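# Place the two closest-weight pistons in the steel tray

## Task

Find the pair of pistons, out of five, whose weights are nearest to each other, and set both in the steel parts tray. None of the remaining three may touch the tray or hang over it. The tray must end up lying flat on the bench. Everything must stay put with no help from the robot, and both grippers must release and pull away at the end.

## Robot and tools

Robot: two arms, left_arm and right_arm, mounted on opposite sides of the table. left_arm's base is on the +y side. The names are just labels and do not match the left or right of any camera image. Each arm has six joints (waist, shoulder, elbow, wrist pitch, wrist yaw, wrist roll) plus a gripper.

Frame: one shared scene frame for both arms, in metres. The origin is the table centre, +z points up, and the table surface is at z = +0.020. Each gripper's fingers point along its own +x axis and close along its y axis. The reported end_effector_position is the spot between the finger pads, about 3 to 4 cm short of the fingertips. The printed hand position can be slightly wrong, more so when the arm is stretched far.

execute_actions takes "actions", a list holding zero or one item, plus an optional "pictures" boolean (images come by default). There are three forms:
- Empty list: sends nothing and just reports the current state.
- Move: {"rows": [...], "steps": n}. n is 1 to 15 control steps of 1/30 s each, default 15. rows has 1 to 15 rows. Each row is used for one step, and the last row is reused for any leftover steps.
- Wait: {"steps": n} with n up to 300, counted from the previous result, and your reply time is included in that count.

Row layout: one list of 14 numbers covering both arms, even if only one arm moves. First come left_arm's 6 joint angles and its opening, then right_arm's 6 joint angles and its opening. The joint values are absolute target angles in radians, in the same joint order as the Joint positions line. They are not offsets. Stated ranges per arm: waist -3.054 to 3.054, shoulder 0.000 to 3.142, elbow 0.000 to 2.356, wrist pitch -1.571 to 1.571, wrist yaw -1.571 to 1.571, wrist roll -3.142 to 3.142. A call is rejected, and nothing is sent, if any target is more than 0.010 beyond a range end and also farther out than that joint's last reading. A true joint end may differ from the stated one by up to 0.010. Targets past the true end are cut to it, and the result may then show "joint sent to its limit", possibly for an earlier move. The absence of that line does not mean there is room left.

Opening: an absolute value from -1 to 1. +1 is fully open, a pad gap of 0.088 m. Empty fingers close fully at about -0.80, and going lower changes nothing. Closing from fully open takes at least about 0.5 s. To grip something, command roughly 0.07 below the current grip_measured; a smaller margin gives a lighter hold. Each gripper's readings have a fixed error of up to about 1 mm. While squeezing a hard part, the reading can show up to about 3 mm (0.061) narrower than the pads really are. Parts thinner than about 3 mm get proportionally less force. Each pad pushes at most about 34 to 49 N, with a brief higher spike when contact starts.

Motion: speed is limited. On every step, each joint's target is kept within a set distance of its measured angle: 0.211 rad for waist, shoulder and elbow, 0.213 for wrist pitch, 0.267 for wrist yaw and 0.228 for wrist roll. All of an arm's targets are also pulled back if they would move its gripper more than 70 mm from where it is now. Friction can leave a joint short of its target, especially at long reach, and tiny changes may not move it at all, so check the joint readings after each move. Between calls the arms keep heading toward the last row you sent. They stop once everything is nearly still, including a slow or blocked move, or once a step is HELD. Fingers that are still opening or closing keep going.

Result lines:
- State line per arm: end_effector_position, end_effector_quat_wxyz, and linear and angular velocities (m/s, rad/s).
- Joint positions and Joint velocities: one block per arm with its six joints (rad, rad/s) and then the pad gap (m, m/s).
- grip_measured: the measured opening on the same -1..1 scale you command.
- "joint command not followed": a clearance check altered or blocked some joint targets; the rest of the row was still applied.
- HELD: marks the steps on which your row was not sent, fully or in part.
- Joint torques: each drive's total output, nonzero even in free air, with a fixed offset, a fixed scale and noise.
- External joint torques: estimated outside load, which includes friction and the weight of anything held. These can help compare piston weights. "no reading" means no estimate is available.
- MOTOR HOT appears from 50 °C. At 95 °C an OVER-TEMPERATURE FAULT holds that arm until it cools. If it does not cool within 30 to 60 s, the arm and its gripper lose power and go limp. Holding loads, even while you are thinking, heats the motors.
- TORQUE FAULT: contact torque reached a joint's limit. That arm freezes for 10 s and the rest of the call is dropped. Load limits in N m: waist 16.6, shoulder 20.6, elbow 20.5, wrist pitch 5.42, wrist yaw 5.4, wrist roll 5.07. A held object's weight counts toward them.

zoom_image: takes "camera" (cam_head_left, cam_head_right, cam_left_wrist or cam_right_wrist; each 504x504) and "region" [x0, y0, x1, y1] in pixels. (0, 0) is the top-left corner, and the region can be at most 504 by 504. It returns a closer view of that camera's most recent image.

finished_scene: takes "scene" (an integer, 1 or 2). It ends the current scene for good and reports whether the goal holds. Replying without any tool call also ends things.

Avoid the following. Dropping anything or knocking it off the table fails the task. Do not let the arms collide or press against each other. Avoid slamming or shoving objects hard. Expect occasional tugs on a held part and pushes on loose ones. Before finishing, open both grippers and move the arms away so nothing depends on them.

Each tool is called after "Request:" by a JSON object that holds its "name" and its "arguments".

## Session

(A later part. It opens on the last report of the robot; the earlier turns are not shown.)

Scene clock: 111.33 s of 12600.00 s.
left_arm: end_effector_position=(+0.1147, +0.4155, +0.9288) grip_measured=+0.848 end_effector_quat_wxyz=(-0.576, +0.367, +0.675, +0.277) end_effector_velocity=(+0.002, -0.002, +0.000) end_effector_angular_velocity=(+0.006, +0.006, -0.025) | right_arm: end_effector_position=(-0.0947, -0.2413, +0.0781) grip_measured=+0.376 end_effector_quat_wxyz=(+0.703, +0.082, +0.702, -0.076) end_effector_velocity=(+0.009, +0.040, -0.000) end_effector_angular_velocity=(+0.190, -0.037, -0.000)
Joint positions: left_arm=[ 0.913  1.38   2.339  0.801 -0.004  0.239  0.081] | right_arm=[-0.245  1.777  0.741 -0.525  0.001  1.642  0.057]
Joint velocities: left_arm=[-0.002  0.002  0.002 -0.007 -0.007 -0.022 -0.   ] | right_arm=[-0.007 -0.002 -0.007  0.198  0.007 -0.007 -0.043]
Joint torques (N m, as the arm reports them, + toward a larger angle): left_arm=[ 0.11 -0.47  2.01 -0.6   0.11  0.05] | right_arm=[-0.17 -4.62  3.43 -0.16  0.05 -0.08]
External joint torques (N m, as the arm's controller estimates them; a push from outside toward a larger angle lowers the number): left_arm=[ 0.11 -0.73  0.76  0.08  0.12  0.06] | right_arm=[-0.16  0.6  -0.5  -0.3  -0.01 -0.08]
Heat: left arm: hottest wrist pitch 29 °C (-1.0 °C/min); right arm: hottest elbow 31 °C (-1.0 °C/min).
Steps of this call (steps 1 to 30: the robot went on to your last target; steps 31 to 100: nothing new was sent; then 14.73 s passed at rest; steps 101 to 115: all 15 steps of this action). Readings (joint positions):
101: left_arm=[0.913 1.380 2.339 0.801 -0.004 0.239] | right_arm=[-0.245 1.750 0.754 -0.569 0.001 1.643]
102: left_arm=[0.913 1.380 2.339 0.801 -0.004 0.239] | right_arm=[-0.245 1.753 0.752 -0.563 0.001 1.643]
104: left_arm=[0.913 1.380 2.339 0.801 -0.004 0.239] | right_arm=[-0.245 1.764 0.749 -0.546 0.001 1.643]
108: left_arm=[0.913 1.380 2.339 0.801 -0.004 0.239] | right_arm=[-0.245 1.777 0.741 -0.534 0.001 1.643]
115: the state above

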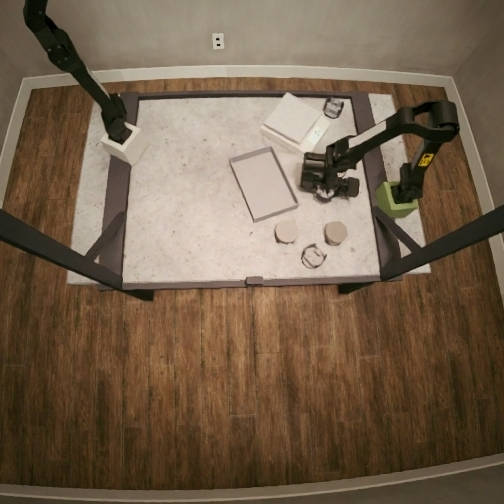

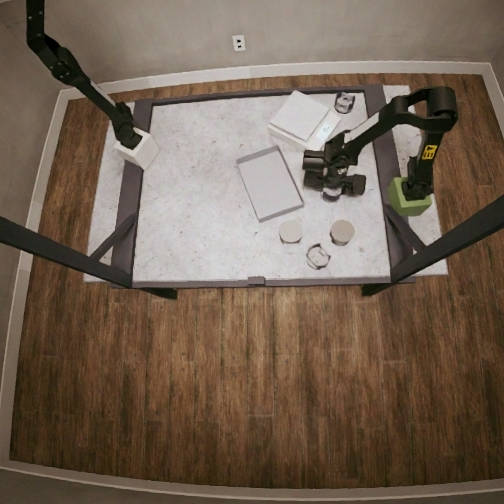

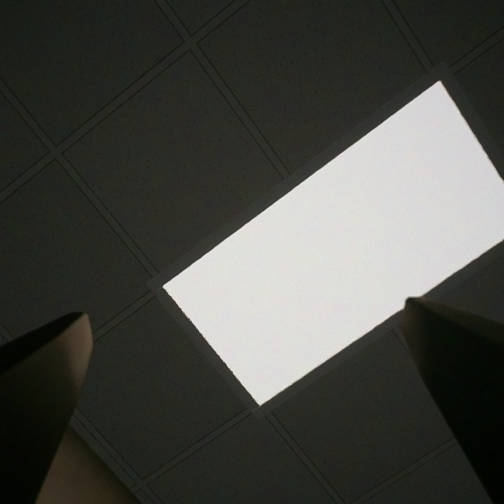

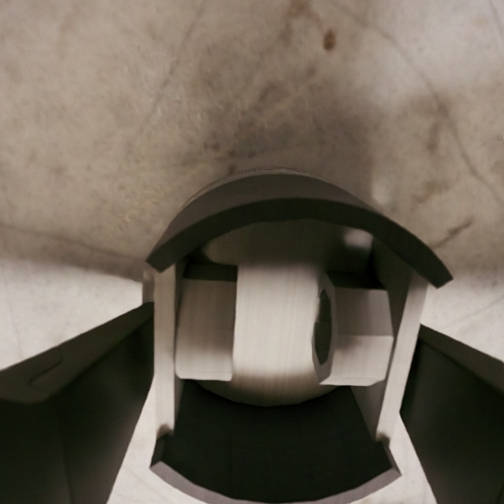

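Request:
{"name": "execute_actions", "arguments": {"actions": [{"steps": 6}]}}

Scene clock: 112.10 s of 12600.00 s.
left_arm: end_effector_position=(+0.1147, +0.4155, +0.9288) grip_measured=+0.848 end_effector_quat_wxyz=(-0.576, +0.367, +0.675, +0.277) end_effector_velocity=(+0.003, +0.000, +0.000) end_effector_angular_velocity=(+0.000, +0.019, -0.028) | right_arm: end_effector_position=(-0.0948, -0.2415, +0.0781) grip_measured=+0.305 end_effector_quat_wxyz=(+0.703, +0.082, +0.702, -0.076) end_effector_velocity=(+0.002, -0.005, -0.001) end_effector_angular_velocity=(-0.013, -0.005, -0.015)
Joint positions: left_arm=[ 0.913  1.38   2.339  0.801 -0.004  0.239  0.081] | right_arm=[-0.245  1.777  0.741 -0.526  0.001  1.642  0.054]
Joint velocities: left_arm=[-0.002 -0.002 -0.002 -0.007 -0.022 -0.022 -0.   ] | right_arm=[-0.007 -0.002 -0.007 -0.007  0.007  0.007 -0.   ]
Joint torques (N m, as the arm reports them, + toward a larger angle): left_arm=[ 0.11 -0.47  2.01 -0.6   0.11  0.05] | right_arm=[-0.17 -4.61  3.41  0.04  0.04 -0.07]
External joint torques (N m, as the arm's controller estimates them; a push from outside toward a larger angle lowers the number): left_arm=[ 0.11 -0.73  0.76  0.09  0.12  0.05] | right_arm=[-0.13  0.81 -0.53 -0.25 -0.02 -0.07]
Heat: left arm: hottest wrist pitch 29 °C (-1.0 °C/min); right arm: hottest elbow 31 °C (-1.0 °C/min).
Steps of this call (steps 1 to 15: the robot went on to your last target; steps 16 to 23: nothing new was sent). Readings (joint positions):
1: left_arm=[0.913 1.380 2.339 0.801 -0.004 0.239] | right_arm=[-0.245 1.777 0.741 -0.524 0.001 1.642]
2: left_arm=[0.913 1.380 2.339 0.801 -0.004 0.239] | right_arm=[-0.245 1.777 0.741 -0.525 0.001 1.642]
4: left_arm=[0.913 1.380 2.339 0.801 -0.004 0.239] | right_arm=[-0.245 1.777 0.741 -0.525 0.001 1.642]
8: left_arm=[0.913 1.380 2.339 0.801 -0.004 0.239] | right_arm=[-0.245 1.777 0.741 -0.526 0.001 1.642]
23: the state above
All arms were judged still, so your last target was given up. Only a new action makes them travel on or press farther. Fingers that are still opening or closing keep moving.

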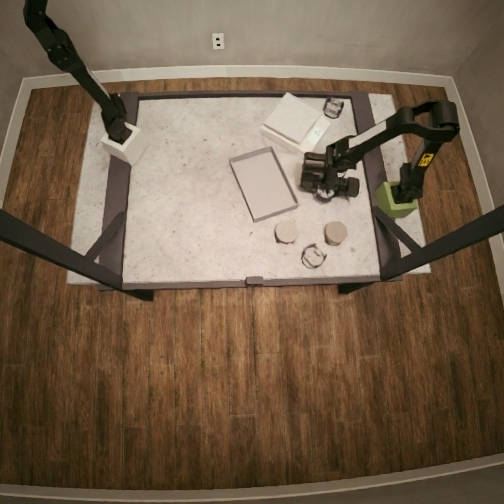

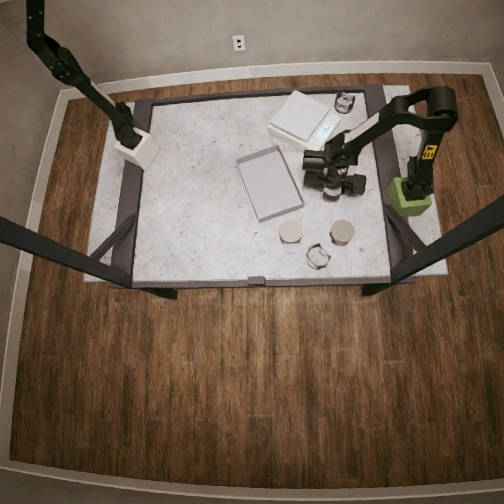

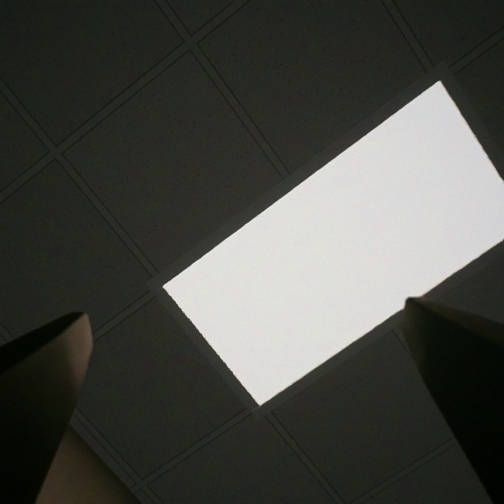

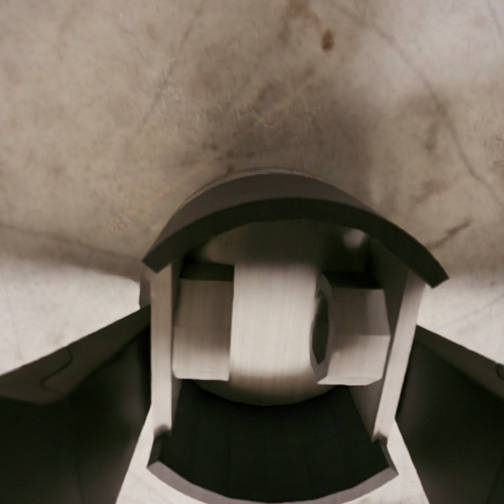

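Request:
{"name": "execute_actions", "arguments": {"actions": [{"rows": [[0.913,1.38,2.34,0.8,0,0.24,0.85,-0.2475,1.784,0.738,-0.526,0,1.64,0.27],[0.913,1.38,2.34,0.8,0,0.24,0.85,-0.2475,1.784,0.74,-0.526,0,1.64,0.24],[0.913,1.38,2.34,0.8,0,0.24,0.85,-0.2475,1.784,0.741,-0.526,0,1.64,0.21],[0.913,1.38,2.34,0.8,0,0.24,0.85,-0.2475,1.784,0.741,-0.526,0,1.64,0.19],[0.913,1.38,2.34,0.8,0,0.24,0.85,-0.2475,1.784,0.741,-0.526,0,1.64,0.19],[0.913,1.38,2.34,0.8,0,0.24,0.85,-0.2475,1.778,0.747,-0.538,0,1.64,0.19],[0.913,1.38,2.34,0.8,0,0.24,0.85,-0.2475,1.763,0.761,-0.566,0,1.64,0.19],[0.913,1.38,2.34,0.8,0,0.24,0.85,-0.2475,1.738,0.785,-0.614,0,1.64,0.19],[0.913,1.38,2.34,0.8,0,0.24,0.85,-0.2475,1.711,0.811,-0.666,0,1.64,0.19],[0.913,1.38,2.34,0.8,0,0.24,0.85,-0.2475,1.68,0.841,-0.727,0,1.64,0.19],[0.913,1.38,2.34,0.8,0,0.24,0.85,-0.2475,1.648,0.871,-0.787,0,1.64,0.19],[0.913,1.38,2.34,0.8,0,0.24,0.85,-0.2475,1.621,0.897,-0.839,0,1.64,0.19],[0.913,1.38,2.34,0.8,0,0.24,0.85,-0.2475,1.596,0.921,-0.887,0,1.64,0.19],[0.913,1.38,2.34,0.8,0,0.24,0.85,-0.2475,1.581,0.935,-0.915,0,1.64,0.19],[0.913,1.38,2.34,0.8,0,0.24,0.85,-0.2475,1.575,0.941,-0.927,0,1.64,0.19]], "steps": 15}], "pictures": false}}

Request:
{"name": "execute_actions", "arguments": {"actions": [{"rows": [[0.913,1.38,2.34,0.8,0,0.24,0.85,-0.2495,1.5777,0.9448,-0.9281,0,1.64,0.19],[0.913,1.38,2.34,0.8,0,0.24,0.85,-0.2551,1.5854,0.9557,-0.9314,0,1.64,0.19],[0.913,1.38,2.34,0.8,0,0.24,0.85,-0.2643,1.5978,0.9735,-0.9366,0,1.64,0.19],[0.913,1.38,2.34,0.8,0,0.24,0.85,-0.2766,1.6146,0.9974,-0.9437,0,1.64,0.19],[0.913,1.38,2.34,0.8,0,0.24,0.85,-0.2919,1.6354,1.027,-0.9525,0,1.64,0.19],[0.913,1.38,2.34,0.8,0,0.24,0.85,-0.3098,1.6598,1.0617,-0.9628,0,1.64,0.19],[0.913,1.38,2.34,0.8,0,0.24,0.85,-0.3301,1.6874,1.1011,-0.9745,0,1.64,0.19],[0.913,1.38,2.34,0.8,0,0.24,0.85,-0.3526,1.718,1.1446,-0.9874,0,1.64,0.19],[0.913,1.38,2.34,0.8,0,0.24,0.85,-0.3769,1.751,1.1918,-1.0014,0,1.64,0.19],[0.913,1.38,2.34,0.8,0,0.24,0.85,-0.4028,1.7863,1.242,-1.0163,0,1.64,0.19],[0.913,1.38,2.34,0.8,0,0.24,0.85,-0.43,1.8233,1.2948,-1.032,0,1.64,0.19],[0.913,1.38,2.34,0.8,0,0.24,0.85,-0.4583,1.8619,1.3497,-1.0483,0,1.64,0.19],[0.913,1.38,2.34,0.8,0,0.24,0.85,-0.4875,1.9015,1.4061,-1.065,0,1.64,0.19],[0.913,1.38,2.34,0.8,0,0.24,0.85,-0.5171,1.9418,1.4636,-1.0821,0,1.64,0.19],[0.913,1.38,2.34,0.8,0,0.24,0.85,-0.547,1.9825,1.5215,-1.0993,0,1.64,0.19]], "steps": 15}], "pictures": false}}

Request:
{"name": "execute_actions", "arguments": {"actions": [{"rows": [[0.913,1.38,2.34,0.8,0,0.24,0.85,-0.5769,2.0232,1.5794,-1.1164,0,1.64,0.19],[0.913,1.38,2.34,0.8,0,0.24,0.85,-0.6065,2.0635,1.6369,-1.1335,0,1.64,0.19],[0.913,1.38,2.34,0.8,0,0.24,0.85,-0.6357,2.1031,1.6933,-1.1502,0,1.64,0.19],[0.913,1.38,2.34,0.8,0,0.24,0.85,-0.664,2.1417,1.7482,-1.1665,0,1.64,0.19],[0.913,1.38,2.34,0.8,0,0.24,0.85,-0.6912,2.1787,1.801,-1.1822,0,1.64,0.19],[0.913,1.38,2.34,0.8,0,0.24,0.85,-0.7171,2.214,1.8512,-1.1971,0,1.64,0.19],[0.913,1.38,2.34,0.8,0,0.24,0.85,-0.7414,2.247,1.8984,-1.2111,0,1.64,0.19],[0.913,1.38,2.34,0.8,0,0.24,0.85,-0.7639,2.2776,1.9419,-1.224,0,1.64,0.19],[0.913,1.38,2.34,0.8,0,0.24,0.85,-0.7842,2.3052,1.9813,-1.2357,0,1.64,0.19],[0.913,1.38,2.34,0.8,0,0.24,0.85,-0.8021,2.3296,2.016,-1.246,0,1.64,0.19],[0.913,1.38,2.34,0.8,0,0.24,0.85,-0.8174,2.3504,2.0456,-1.2548,0,1.64,0.19],[0.913,1.38,2.34,0.8,0,0.24,0.85,-0.8297,2.3672,2.0695,-1.2619,0,1.64,0.19],[0.913,1.38,2.34,0.8,0,0.24,0.85,-0.8389,2.3796,2.0863,-1.2671,0,1.64,0.19],[0.913,1.38,2.34,0.8,0,0.24,0.85,-0.8445,2.3873,2.0982,-1.2704,0,1.64,0.19],[0.913,1.38,2.34,0.8,0,0.24,0.85,-0.8465,2.39,2.102,-1.2715,0,1.64,0.19]], "steps": 15}], "pictures": false}}

Request:
{"name": "execute_actions", "arguments": {"actions": [{"steps": 8}]}}

Scene clock: 138.20 s of 12600.00 s.
left_arm: end_effector_position=(+0.1147, +0.4155, +0.9288) grip_measured=+0.848 end_effector_quat_wxyz=(-0.576, +0.367, +0.675, +0.277) end_effector_velocity=(+0.008, -0.005, +0.001) end_effector_angular_velocity=(+0.012, +0.042, -0.017) | right_arm: end_effector_position=(-0.0943, -0.2392, +0.1434) grip_measured=+0.267 end_effector_quat_wxyz=(+0.703, +0.076, +0.703, -0.083) end_effector_velocity=(+0.016, +0.107, +0.317) end_effector_angular_velocity=(+0.583, -0.083, +0.005)
Joint positions: left_arm=[ 0.913  1.38   2.339  0.801 -0.004  0.239  0.081] | right_arm=[-0.245  1.628  0.891 -0.843  0.001  1.642  0.052]
Joint velocities: left_arm=[-0.002  0.002 -0.002 -0.022 -0.037 -0.007 -0.   ] | right_arm=[-0.002 -0.711  0.676 -0.799 -0.007 -0.007 -0.   ]
Joint torques (N m, as the arm reports them, + toward a larger angle): left_arm=[ 0.09 -0.47  1.99 -0.6   0.11  0.05] | right_arm=[-0.15 -5.38  4.96 -0.43  0.03 -0.06]
External joint torques (N m, as the arm's controller estimates them; a push from outside toward a larger angle lowers the number): left_arm=[ 0.09 -0.8   0.78  0.1   0.12  0.05] | right_arm=[-0.15 -1.33  1.18 -0.48 -0.02 -0.06]
Heat: left arm: hottest wrist pitch 29 °C (-1.0 °C/min); right arm: hottest shoulder 31 °C (-2.0 °C/min).
Steps of this call (steps 1 to 90: nothing new was sent; then 22.60 s passed at rest; steps 91 to 105: all 15 steps of this action). Readings (joint positions):
91: left_arm=[0.913 1.380 2.339 0.801 -0.004 0.239] | right_arm=[-0.245 1.777 0.741 -0.526 0.001 1.642]
92: left_arm=[0.913 1.380 2.339 0.801 -0.004 0.239] | right_arm=[-0.245 1.777 0.741 -0.527 0.001 1.642]
94: left_arm=[0.913 1.380 2.339 0.801 -0.004 0.239] | right_arm=[-0.245 1.777 0.741 -0.527 0.001 1.642]
98: left_arm=[0.913 1.380 2.339 0.801 -0.004 0.239] | right_arm=[-0.245 1.774 0.752 -0.552 0.001 1.642]
105: the state above

Scene clock: 138.70 s of 12600.00 s.
left_arm: end_effector_position=(+0.1147, +0.4155, +0.9288) grip_measured=+0.848 end_effector_quat_wxyz=(-0.576, +0.367, +0.675, +0.277) end_effector_velocity=(+0.001, -0.000, +0.000) end_effector_angular_velocity=(+0.005, +0.008, -0.011) | right_arm: end_effector_position=(-0.0056, -0.1686, +0.1842) grip_measured=+0.267 end_effector_quat_wxyz=(+0.690, +0.159, +0.689, -0.155) end_effector_velocity=(+0.392, +0.201, +0.035) end_effector_angular_velocity=(+0.050, -0.012, -0.820)
Joint positions: left_arm=[ 0.913  1.38   2.339  0.801 -0.004  0.239  0.081] | right_arm=[-0.469  1.887  1.378 -1.056  0.001  1.642  0.052]
Joint velocities: left_arm=[-0.002 -0.002 -0.002 -0.007 -0.007 -0.007  0.   ] | right_arm=[-0.842  1.136  1.663 -0.476 -0.007 -0.022 -0.   ]
Joint torques (N m, as the arm reports them, + toward a larger angle): left_arm=[ 0.1  -0.47  2.01 -0.6   0.11  0.06] | right_arm=[-0.82 -7.13  6.91 -0.26  0.03 -0.06]
External joint torques (N m, as the arm's controller estimates them; a push from outside toward a larger angle lowers the number): left_arm=[ 0.1  -0.68  0.73  0.08  0.11  0.06] | right_arm=[-0.17  0.15  2.01 -0.49 -0.08 -0.07]
Heat: left arm: hottest wrist pitch 29 °C (-1.0 °C/min); right arm: hottest shoulder 31 °C (-2.0 °C/min).
Steps of this call (steps 1 to 15: all 15 steps of this action). Readings (joint positions):
1: left_arm=[0.913 1.380 2.339 0.801 -0.004 0.239] | right_arm=[-0.245 1.609 0.910 -0.867 0.001 1.642]
2: left_arm=[0.913 1.380 2.339 0.801 -0.004 0.239] | right_arm=[-0.246 1.597 0.926 -0.885 0.001 1.642]
4: left_arm=[0.913 1.380 2.339 0.801 -0.004 0.239] | right_arm=[-0.254 1.596 0.953 -0.914 0.001 1.642]
8: left_arm=[0.913 1.380 2.339 0.801 -0.004 0.239] | right_arm=[-0.303 1.660 1.043 -0.961 0.001 1.642]
15: the state above

Scene clock: 139.20 s of 12600.00 s.
left_arm: end_effector_position=(+0.1147, +0.4155, +0.9288) grip_measured=+0.848 end_effector_quat_wxyz=(-0.576, +0.367, +0.675, +0.277) end_effector_velocity=(+0.003, +0.000, +0.000) end_effector_angular_velocity=(-0.002, +0.024, +0.001) | right_arm: end_effector_position=(+0.1785, -0.1525, +0.1666) grip_measured=+0.267 end_effector_quat_wxyz=(+0.650, +0.281, +0.649, -0.280) end_effector_velocity=(+0.148, -0.055, -0.043) end_effector_angular_velocity=(-0.036, +0.023, -0.293)
Joint positions: left_arm=[ 0.913  1.38   2.339  0.801 -0.004  0.239  0.081] | right_arm=[-0.836  2.363  2.048 -1.253  0.001  1.642  0.052]
Joint velocities: left_arm=[-0.002 -0.002 -0.002 -0.007 -0.022  0.007 -0.   ] | right_arm=[-0.315  0.359  0.457 -0.139  0.007 -0.022 -0.   ]
Joint torques (N m, as the arm reports them, + toward a larger angle): left_arm=[ 0.1  -0.47  2.   -0.6   0.11  0.06] | right_arm=[  1.14 -11.32   7.75  -0.4    0.03  -0.06]
External joint torques (N m, as the arm's controller estimates them; a push from outside toward a larger angle lowers the number): left_arm=[ 0.1  -0.73  0.75  0.09  0.12  0.05] | right_arm=[-0.25 -0.25  2.   -0.51  0.06 -0.06]
Heat: left arm: hottest wrist pitch 29 °C (-1.0 °C/min); right arm: hottest shoulder 31 °C (-2.0 °C/min).
Steps of this call (steps 1 to 15: all 15 steps of this action). Readings (joint positions):
1: left_arm=[0.913 1.380 2.339 0.801 -0.004 0.239] | right_arm=[-0.498 1.925 1.435 -1.072 0.001 1.642]
2: left_arm=[0.913 1.380 2.339 0.801 -0.004 0.239] | right_arm=[-0.527 1.965 1.492 -1.089 0.001 1.642]
4: left_arm=[0.913 1.380 2.339 0.801 -0.004 0.239] | right_arm=[-0.586 2.044 1.605 -1.121 0.001 1.642]
8: left_arm=[0.913 1.380 2.339 0.801 -0.004 0.239] | right_arm=[-0.699 2.193 1.815 -1.183 0.001 1.642]
15: the state above

Scene clock: 139.47 s of 12600.00 s.
left_arm: end_effector_position=(+0.1147, +0.4155, +0.9288) grip_measured=+0.848 end_effector_quat_wxyz=(-0.576, +0.367, +0.675, +0.277) end_effector_velocity=(+0.004, -0.002, -0.000) end_effector_angular_velocity=(+0.004, +0.023, -0.019) | right_arm: end_effector_position=(+0.1856, -0.1531, +0.1656) grip_measured=+0.267 end_effector_quat_wxyz=(+0.648, +0.285, +0.647, -0.284) end_effector_velocity=(-0.010, +0.013, +0.009) end_effector_angular_velocity=(+0.024, +0.008, +0.049)
Joint positions: left_arm=[ 0.913  1.38   2.339  0.801 -0.004  0.239  0.081] | right_arm=[-0.849  2.386  2.085 -1.267  0.001  1.642  0.052]
Joint velocities: left_arm=[-0.007 -0.002 -0.007 -0.007 -0.022 -0.007 -0.   ] | right_arm=[ 0.027 -0.002  0.032 -0.022 -0.022 -0.022 -0.   ]
Joint torques (N m, as the arm reports them, + toward a larger angle): left_arm=[ 0.1  -0.47  2.   -0.6   0.11  0.05] | right_arm=[  0.02 -10.79   7.59  -0.21   0.04  -0.06]
External joint torques (N m, as the arm's controller estimates them; a push from outside toward a larger angle lowers the number): left_arm=[ 0.1  -0.69  0.73  0.08  0.11  0.05] | right_arm=[ 0.11 -0.33  2.3  -0.46 -0.02 -0.06]
Heat: left arm: hottest wrist pitch 29 °C (+0.0 °C/min); right arm: hottest shoulder 31 °C (-2.0 °C/min).
Steps of this call (steps 1 to 8: the robot went on to your last target). Readings (joint positions):
1: left_arm=[0.913 1.380 2.339 0.801 -0.004 0.239] | right_arm=[-0.845 2.372 2.061 -1.257 0.001 1.642]
2: left_arm=[0.913 1.380 2.339 0.801 -0.004 0.239] | right_arm=[-0.850 2.379 2.069 -1.261 0.001 1.642]
4: left_arm=[0.913 1.380 2.339 0.801 -0.004 0.239] | right_arm=[-0.853 2.385 2.077 -1.265 0.001 1.642]
8: the state above

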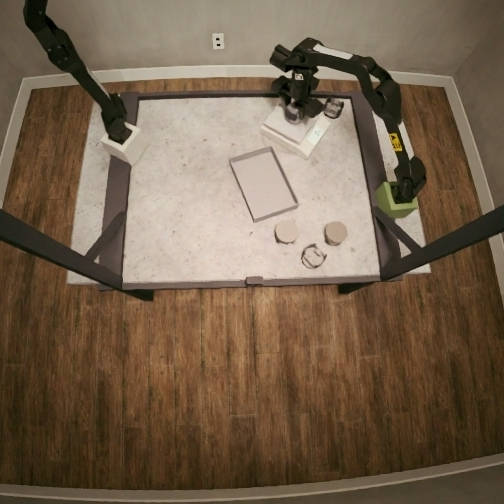

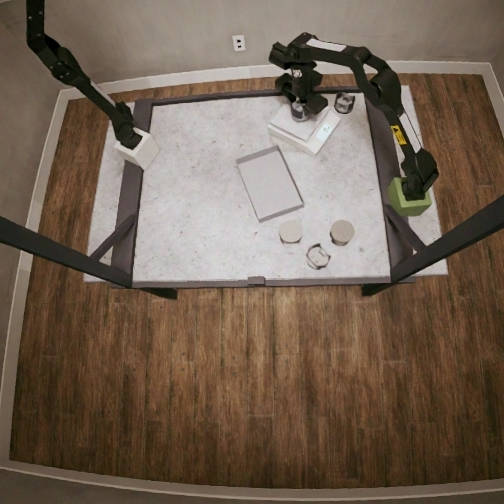

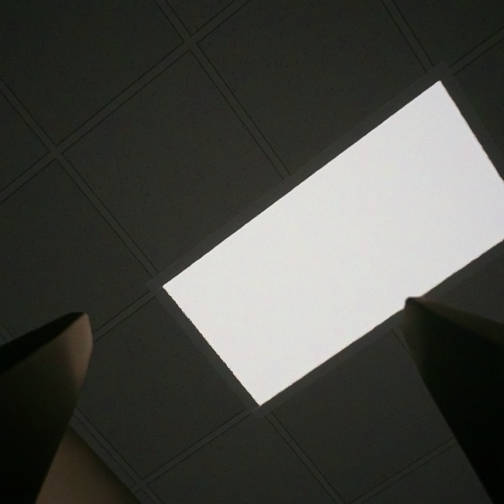

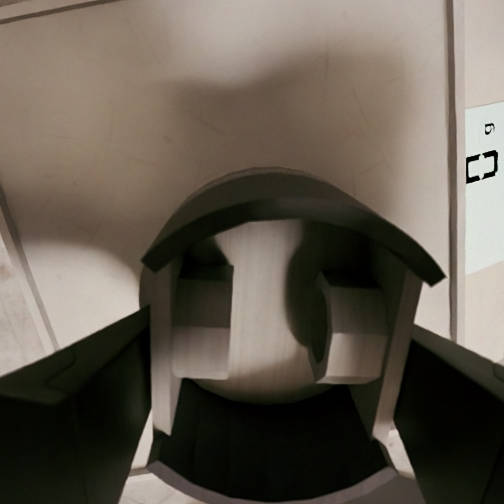

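Request:
{"name": "zoom_image", "arguments": {"camera": "cam_head_left", "region": [255, 70, 355, 165]}}

Request:
{"name": "zoom_image", "arguments": {"camera": "cam_head_right", "region": [260, 65, 360, 160]}}

Region (255, 70, 355, 165) of cam_head_left's 504x504 image, scaled by 5.040, with more detail than that image has; it fills the top 479 rows of this view, and the rest is white.

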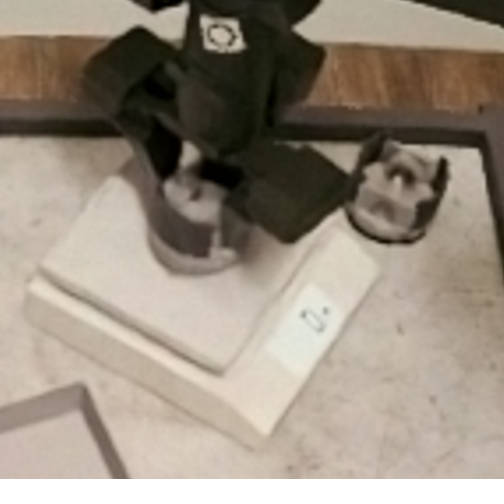

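Region (260, 65, 360, 160) of cam_head_right's 504x504 image, scaled by 5.040, with more detail than that image has; it fills the top 479 rows of this view, and the rest is white.

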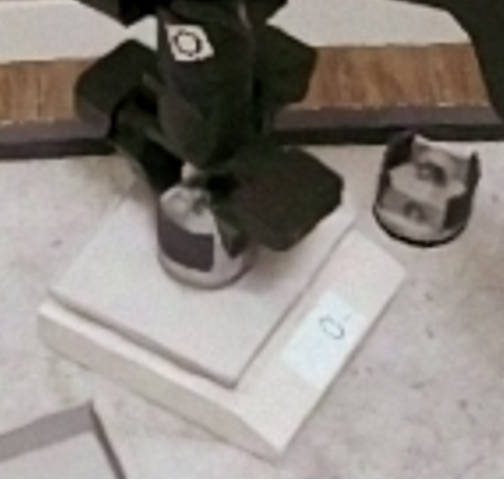

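Request:
{"name": "execute_actions", "arguments": {"actions": [{"rows": [[0.913,1.38,2.34,0.8,0,0.24,0.85,-0.8465,2.391,2.085,-1.262,0,1.64,0.19],[0.913,1.38,2.34,0.8,0,0.24,0.85,-0.8465,2.393,2.077,-1.253,0,1.64,0.19],[0.913,1.38,2.34,0.8,0,0.24,0.85,-0.8465,2.396,2.066,-1.24,0,1.64,0.19],[0.913,1.38,2.34,0.8,0,0.24,0.85,-0.8465,2.399,2.054,-1.226,0,1.64,0.19],[0.913,1.38,2.34,0.8,0,0.24,0.85,-0.8465,2.402,2.043,-1.213,0,1.64,0.19],[0.913,1.38,2.34,0.8,0,0.24,0.85,-0.8465,2.404,2.035,-1.203,0,1.64,0.19],[0.913,1.38,2.34,0.8,0,0.24,0.85,-0.8465,2.405,2.03,-1.197,0,1.64,0.19]], "steps": 13}]}}

Scene clock: 147.97 s of 12600.00 s.
left_arm: end_effector_position=(+0.1147, +0.4155, +0.9288) grip_measured=+0.848 end_effector_quat_wxyz=(-0.576, +0.367, +0.675, +0.277) end_effector_velocity=(+0.003, -0.005, +0.001) end_effector_angular_velocity=(+0.023, +0.015, -0.011) | right_arm: end_effector_position=(+0.1868, -0.1510, +0.1500) grip_measured=+0.267 end_effector_quat_wxyz=(+0.649, +0.287, +0.646, -0.281) end_effector_velocity=(-0.001, -0.001, -0.002) end_effector_angular_velocity=(+0.003, +0.007, +0.005)
Joint positions: left_arm=[ 0.913  1.38   2.339  0.801 -0.004  0.239  0.081] | right_arm=[-0.847  2.397  2.041 -1.205  0.     1.642  0.052]
Joint velocities: left_arm=[-0.002 -0.002 -0.007 -0.022 -0.007 -0.007 -0.   ] | right_arm=[-0.002 -0.002 -0.012  0.007 -0.007 -0.007 -0.   ]
Joint torques (N m, as the arm reports them, + toward a larger angle): left_arm=[ 0.1  -0.47  2.   -0.6   0.11  0.06] | right_arm=[  0.09 -10.22   4.44   0.44   0.04  -0.06]
External joint torques (N m, as the arm's controller estimates them; a push from outside toward a larger angle lowers the number): left_arm=[ 0.1  -0.84  0.82  0.11  0.11  0.06] | right_arm=[ 0.1   0.59 -1.02  0.12 -0.02 -0.06]
Heat: left arm: hottest wrist pitch 29 °C (+0.0 °C/min); right arm: hottest shoulder 35 °C (+2.0 °C/min).
Steps of this call (steps 1 to 30: the robot went on to your last target; steps 31 to 100: nothing new was sent; then 4.73 s passed at rest; steps 101 to 113: all 13 steps of this action). Readings (joint positions):
101: left_arm=[0.913 1.380 2.339 0.801 -0.004 0.239] | right_arm=[-0.848 2.387 2.088 -1.268 0.001 1.642]
102: left_arm=[0.913 1.380 2.339 0.801 -0.004 0.239] | right_arm=[-0.848 2.388 2.087 -1.268 0.001 1.642]
104: left_arm=[0.913 1.380 2.339 0.801 -0.004 0.239] | right_arm=[-0.848 2.388 2.078 -1.251 0.001 1.642]
108: left_arm=[0.913 1.380 2.339 0.801 -0.004 0.239] | right_arm=[-0.848 2.396 2.048 -1.214 0.000 1.642]
113: the state above

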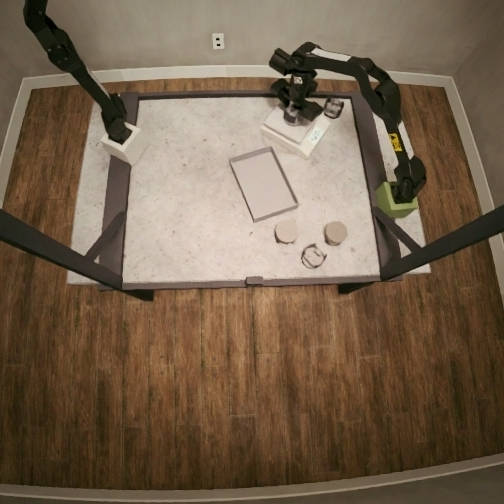

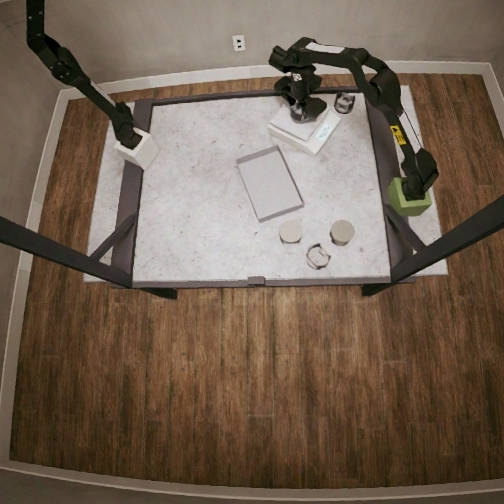

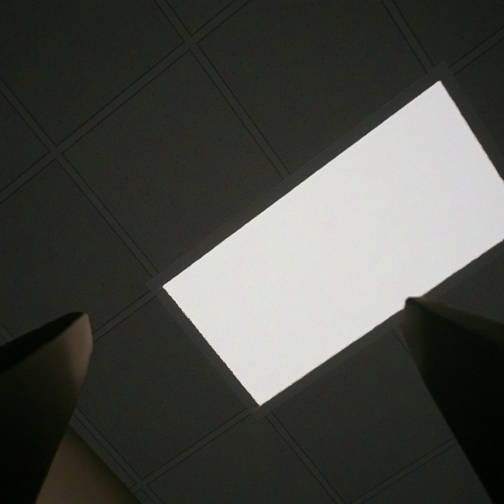

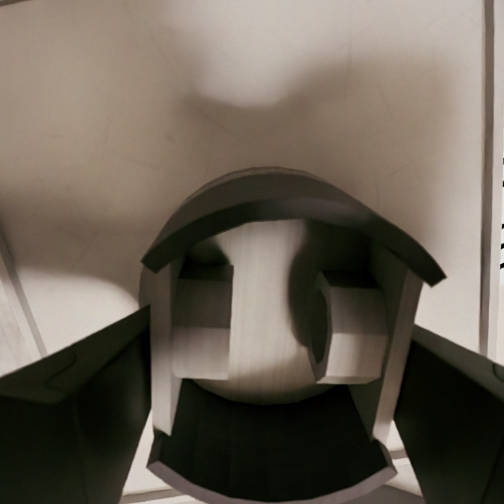

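Request:
{"name": "execute_actions", "arguments": {"actions": [{"rows": [[0.913,1.38,2.34,0.8,0,0.24,0.85,-0.8465,2.4,2.04,-1.203,0,1.64,0.19],[0.913,1.38,2.34,0.8,0,0.24,0.85,-0.8465,2.4,2.042,-1.204,0,1.64,0.25],[0.913,1.38,2.34,0.8,0,0.24,0.85,-0.8465,2.4,2.042,-1.204,0,1.64,0.32],[0.913,1.38,2.34,0.8,0,0.24,0.85,-0.8465,2.4,2.042,-1.204,0,1.64,0.4],[0.913,1.38,2.34,0.8,0,0.24,0.85,-0.8465,2.4,2.042,-1.204,0,1.64,0.48],[0.913,1.38,2.34,0.8,0,0.24,0.85,-0.8465,2.4,2.042,-1.204,0,1.64,0.55],[0.913,1.38,2.34,0.8,0,0.24,0.85,-0.8465,2.4,2.042,-1.204,0,1.64,0.6]], "steps": 15}], "pictures": false}}

Request:
{"name": "execute_actions", "arguments": {"actions": [{"steps": 20}]}}

Request:
{"name": "zoom_image", "arguments": {"camera": "cam_head_left", "region": [285, 100, 345, 160]}}

Request:
{"name": "zoom_image", "arguments": {"camera": "cam_head_right", "region": [295, 100, 355, 160]}}

Scene clock: 152.13 s of 12600.00 s.
left_arm: end_effector_position=(+0.1147, +0.4155, +0.9288) grip_measured=+0.848 end_effector_quat_wxyz=(-0.576, +0.367, +0.675, +0.277) end_effector_velocity=(-0.001, -0.001, +0.000) end_effector_angular_velocity=(+0.010, -0.005, -0.008) | right_arm: end_effector_position=(+0.1863, -0.1516, +0.1497) grip_measured=+0.590 end_effector_quat_wxyz=(+0.648, +0.286, +0.647, -0.282) end_effector_velocity=(-0.001, -0.001, +0.003) end_effector_angular_velocity=(+0.003, +0.007, -0.010)
Joint positions: left_arm=[ 0.913  1.38   2.339  0.801 -0.004  0.239  0.081] | right_arm=[-0.847  2.397  2.04  -1.208  0.     1.642  0.068]
Joint velocities: left_arm=[-0.002 -0.002 -0.002 -0.007  0.007 -0.007 -0.   ] | right_arm=[-0.002 -0.007 -0.002 -0.007 -0.007  0.007  0.004]
Joint torques (N m, as the arm reports them, + toward a larger angle): left_arm=[ 0.1  -0.48  2.   -0.6   0.11  0.05] | right_arm=[  0.08 -10.79   5.94   0.25   0.04  -0.06]
External joint torques (N m, as the arm's controller estimates them; a push from outside toward a larger angle lowers the number): left_arm=[ 0.1  -0.75  0.76  0.09  0.11  0.05] | right_arm=[ 0.08 -0.06  0.52 -0.02 -0.01 -0.07]
Heat: left arm: hottest wrist pitch 29 °C (+0.0 °C/min); right arm: hottest shoulder 36 °C (+3.0 °C/min).
Steps of this call (steps 1 to 15: the robot went on to your last target; steps 16 to 90: nothing new was sent; then 0.67 s passed at rest; steps 91 to 105: all 15 steps of this action). Readings (joint positions):
91: left_arm=[0.913 1.380 2.339 0.801 -0.004 0.239] | right_arm=[-0.847 2.397 2.040 -1.205 0.000 1.642]
92: left_arm=[0.913 1.380 2.339 0.801 -0.004 0.239] | right_arm=[-0.847 2.397 2.040 -1.205 0.000 1.642]
94: left_arm=[0.913 1.380 2.339 0.801 -0.004 0.239] | right_arm=[-0.847 2.397 2.040 -1.205 0.000 1.642]
98: left_arm=[0.913 1.380 2.339 0.801 -0.004 0.239] | right_arm=[-0.847 2.397 2.040 -1.208 0.000 1.642]
105: the state above

Scene clock: 152.80 s of 12600.00 s.
left_arm: end_effector_position=(+0.1147, +0.4155, +0.9288) grip_measured=+0.848 end_effector_quat_wxyz=(-0.576, +0.367, +0.675, +0.277) end_effector_velocity=(+0.002, -0.003, -0.000) end_effector_angular_velocity=(+0.009, +0.010, -0.011) | right_arm: end_effector_position=(+0.1863, -0.1516, +0.1497) grip_measured=+0.597 end_effector_quat_wxyz=(+0.648, +0.286, +0.647, -0.282) end_effector_velocity=(-0.001, +0.002, +0.000) end_effector_angular_velocity=(+0.010, +0.000, +0.010)
Joint positions: left_arm=[ 0.913  1.38   2.339  0.801 -0.004  0.239  0.081] | right_arm=[-0.847  2.397  2.04  -1.208  0.     1.642  0.068]
Joint velocities: left_arm=[-0.002 -0.002 -0.007 -0.007 -0.007 -0.007 -0.   ] | right_arm=[ 0.002 -0.002 -0.002  0.007 -0.007 -0.007  0.   ]
Joint torques (N m, as the arm reports them, + toward a larger angle): left_arm=[ 0.09 -0.48  2.   -0.6   0.11  0.06] | right_arm=[  0.08 -10.8    5.93   0.26   0.05  -0.07]
External joint torques (N m, as the arm's controller estimates them; a push from outside toward a larger angle lowers the number): left_arm=[ 0.09 -0.75  0.76  0.09  0.11  0.05] | right_arm=[ 0.09 -0.06  0.48 -0.05 -0.01 -0.06]
Heat: left arm: hottest wrist pitch 29 °C (+0.0 °C/min); right arm: hottest shoulder 36 °C (+4.1 °C/min).
Steps of this call (steps 1 to 15: the robot went on to your last target; steps 16 to 20: nothing new was sent). Readings (joint positions):
1: left_arm=[0.913 1.380 2.339 0.801 -0.004 0.239] | right_arm=[-0.847 2.397 2.040 -1.208 0.000 1.642]
2: left_arm=[0.913 1.380 2.339 0.801 -0.004 0.239] | right_arm=[-0.847 2.397 2.040 -1.208 0.000 1.642]
4: left_arm=[0.913 1.380 2.339 0.801 -0.004 0.239] | right_arm=[-0.847 2.397 2.040 -1.208 0.000 1.642]
8: left_arm=[0.913 1.380 2.339 0.801 -0.004 0.239] | right_arm=[-0.847 2.397 2.040 -1.208 0.000 1.642]
20: the state above
All arms were judged still, so your last target was given up. Only a new action makes them travel on or press farther. Fingers that are still opening or closing keep moving.

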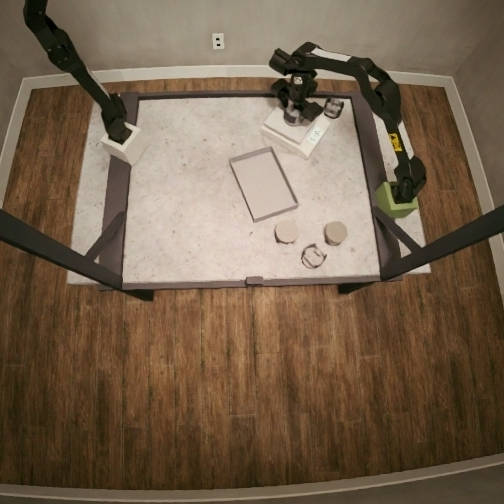

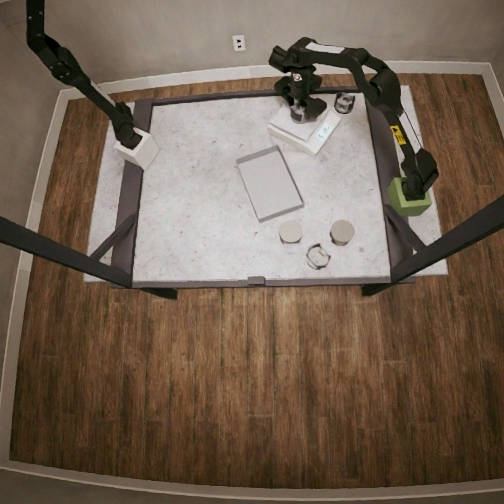

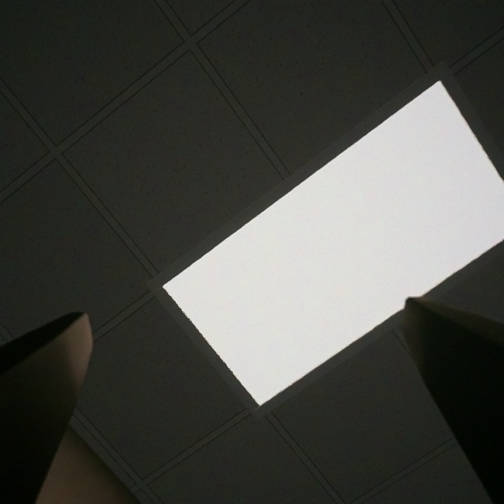

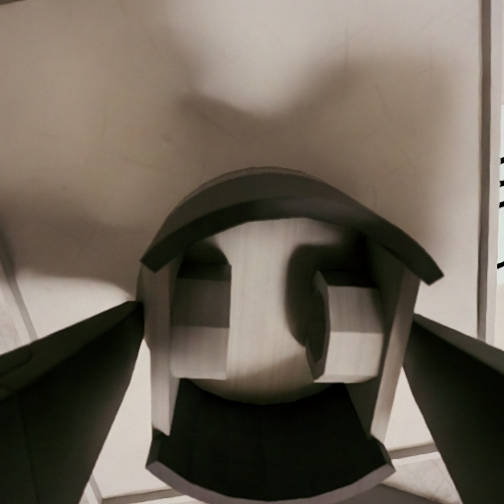

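Region (285, 100, 345, 160) of cam_head_left's 504x504 image, scaled by 8.400, with more detail than that image has.

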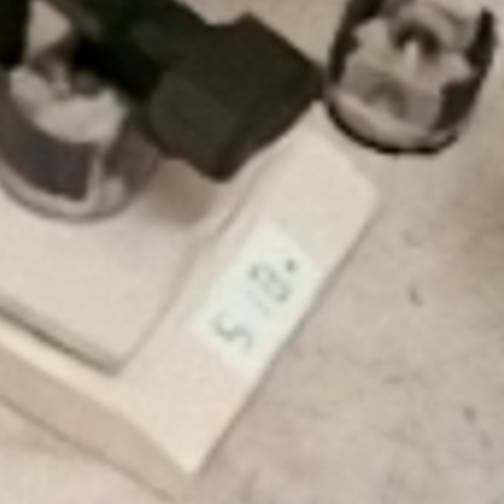

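Region (295, 100, 355, 160) of cam_head_right's 504x504 image, scaled by 8.400, with more detail than that image has.

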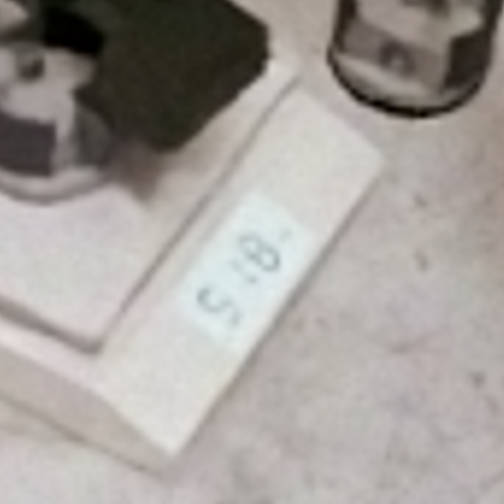

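Request:
{"name": "execute_actions", "arguments": {"actions": [{"rows": [[0.913,1.38,2.34,0.8,0,0.24,0.85,-0.8465,2.4,2.042,-1.204,0,1.64,0.75],[0.913,1.38,2.34,0.8,0,0.24,0.85,-0.8465,2.4,2.042,-1.204,0,1.64,0.9],[0.913,1.38,2.34,0.8,0,0.24,0.85,-0.8465,2.4,2.042,-1.204,0,1.64,1.0]], "steps": 15}], "pictures": false}}

Request:
{"name": "execute_actions", "arguments": {"actions": [{"steps": 15}]}}

Request:
{"name": "zoom_image", "arguments": {"camera": "cam_head_left", "region": [300, 118, 332, 150]}}

Request:
{"name": "zoom_image", "arguments": {"camera": "cam_head_right", "region": [308, 116, 340, 148]}}

Scene clock: 155.67 s of 12600.00 s.
left_arm: end_effector_position=(+0.1147, +0.4155, +0.9288) grip_measured=+0.848 end_effector_quat_wxyz=(-0.576, +0.367, +0.675, +0.277) end_effector_velocity=(+0.001, -0.000, +0.000) end_effector_angular_velocity=(+0.005, +0.008, -0.011) | right_arm: end_effector_position=(+0.1865, -0.1513, +0.1496) grip_measured=+0.975 end_effector_quat_wxyz=(+0.649, +0.287, +0.647, -0.281) end_effector_velocity=(+0.001, -0.005, -0.001) end_effector_angular_velocity=(-0.014, +0.003, -0.015)
Joint positions: left_arm=[ 0.913  1.38   2.339  0.801 -0.004  0.239  0.081] | right_arm=[-0.847  2.397  2.04  -1.206  0.     1.642  0.087]
Joint velocities: left_arm=[-0.002 -0.002 -0.002 -0.007 -0.007 -0.007 -0.   ] | right_arm=[-0.007 -0.002 -0.007 -0.007  0.007  0.007  0.001]
Joint torques (N m, as the arm reports them, + toward a larger angle): left_arm=[ 0.09 -0.48  2.   -0.6   0.11  0.05] | right_arm=[  0.08 -10.85   5.99   0.19   0.05  -0.06]
External joint torques (N m, as the arm's controller estimates them; a push from outside toward a larger angle lowers the number): left_arm=[ 0.09 -0.69  0.73  0.08  0.11  0.05] | right_arm=[ 0.17 -0.22  0.63 -0.1  -0.02 -0.06]
Heat: left arm: hottest wrist pitch 29 °C (+0.0 °C/min); right arm: hottest shoulder 37 °C (+5.0 °C/min).
Steps of this call (steps 1 to 71: nothing new was sent; steps 72 to 86: all 15 steps of this action). Readings (joint positions):
72: left_arm=[0.913 1.380 2.339 0.801 -0.004 0.239] | right_arm=[-0.847 2.397 2.040 -1.208 0.000 1.642]
73: left_arm=[0.913 1.380 2.339 0.801 -0.004 0.239] | right_arm=[-0.847 2.397 2.040 -1.207 0.000 1.642]
75: left_arm=[0.913 1.380 2.339 0.801 -0.004 0.239] | right_arm=[-0.847 2.397 2.040 -1.206 0.000 1.642]
79: left_arm=[0.913 1.380 2.339 0.801 -0.004 0.239] | right_arm=[-0.847 2.397 2.040 -1.206 0.000 1.642]
86: the state above

Scene clock: 156.17 s of 12600.00 s.
left_arm: end_effector_position=(+0.1147, +0.4155, +0.9288) grip_measured=+0.848 end_effector_quat_wxyz=(-0.576, +0.367, +0.675, +0.277) end_effector_velocity=(+0.002, -0.002, -0.000) end_effector_angular_velocity=(+0.009, +0.010, -0.006) | right_arm: end_effector_position=(+0.1865, -0.1513, +0.1496) grip_measured=+0.977 end_effector_quat_wxyz=(+0.649, +0.287, +0.647, -0.281) end_effector_velocity=(+0.000, -0.003, +0.003) end_effector_angular_velocity=(-0.007, -0.004, +0.005)
Joint positions: left_arm=[ 0.913  1.38   2.339  0.801 -0.004  0.239  0.081] | right_arm=[-0.847  2.397  2.04  -1.206  0.     1.642  0.087]
Joint velocities: left_arm=[ 0.002 -0.002 -0.007 -0.007 -0.007 -0.007 -0.   ] | right_arm=[-0.002 -0.007 -0.002 -0.007  0.007 -0.007 -0.   ]
Joint torques (N m, as the arm reports them, + toward a larger angle): left_arm=[ 0.1  -0.48  2.01 -0.6   0.11  0.05] | right_arm=[  0.09 -10.89   5.89   0.19   0.05  -0.06]
External joint torques (N m, as the arm's controller estimates them; a push from outside toward a larger angle lowers the number): left_arm=[ 0.1  -0.75  0.76  0.09  0.11  0.05] | right_arm=[ 0.12  0.01  0.38 -0.11 -0.02 -0.06]
Heat: left arm: hottest wrist pitch 29 °C (+0.0 °C/min); right arm: hottest shoulder 38 °C (+6.1 °C/min).
Steps of this call (steps 1 to 15: the robot went on to your last target). Readings (joint positions):
1: left_arm=[0.913 1.380 2.339 0.801 -0.004 0.239] | right_arm=[-0.847 2.397 2.040 -1.206 0.000 1.642]
2: left_arm=[0.913 1.380 2.339 0.801 -0.004 0.239] | right_arm=[-0.847 2.397 2.040 -1.206 0.000 1.642]
4: left_arm=[0.913 1.380 2.339 0.801 -0.004 0.239] | right_arm=[-0.847 2.397 2.040 -1.206 0.000 1.642]
8: left_arm=[0.913 1.380 2.339 0.801 -0.004 0.239] | right_arm=[-0.847 2.397 2.040 -1.206 0.000 1.642]
15: the state above
All arms were judged still, so your last target was given up. Only a new action makes them travel on or press farther. Fingers that are still opening or closing keep moving.

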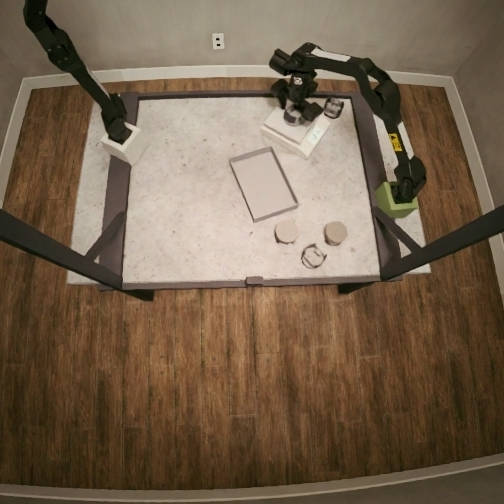

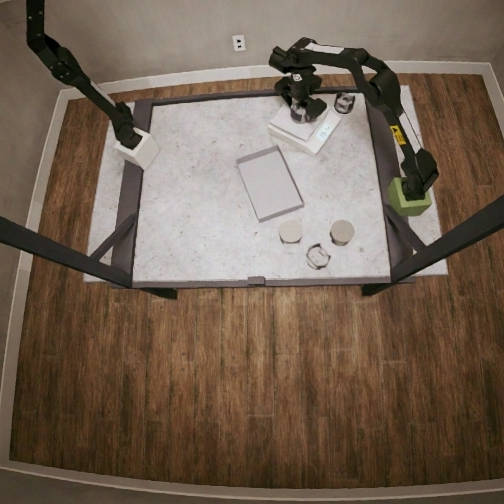

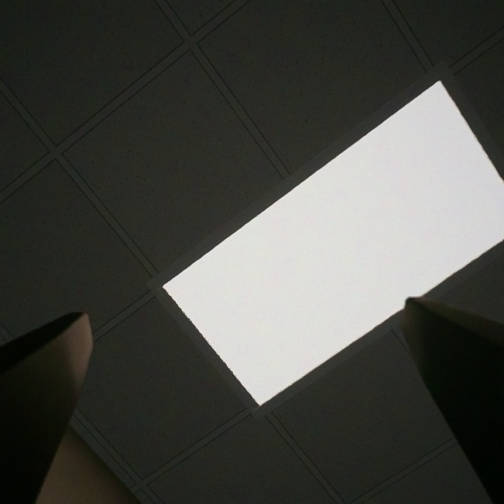

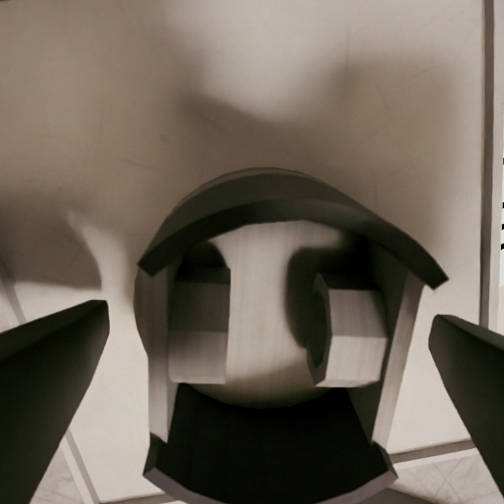

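Region (300, 118, 332, 150) of cam_head_left's 504x504 image, scaled by 15.750, with more detail than that image has.

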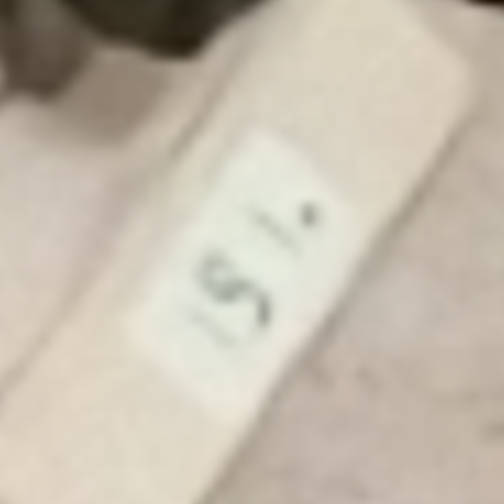

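Region (308, 116, 340, 148) of cam_head_right's 504x504 image, scaled by 15.750, with more detail than that image has.

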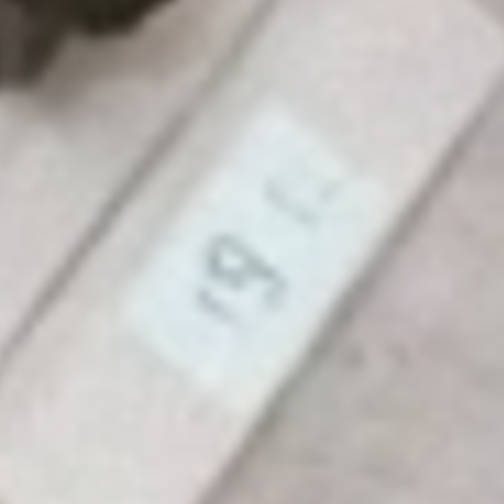

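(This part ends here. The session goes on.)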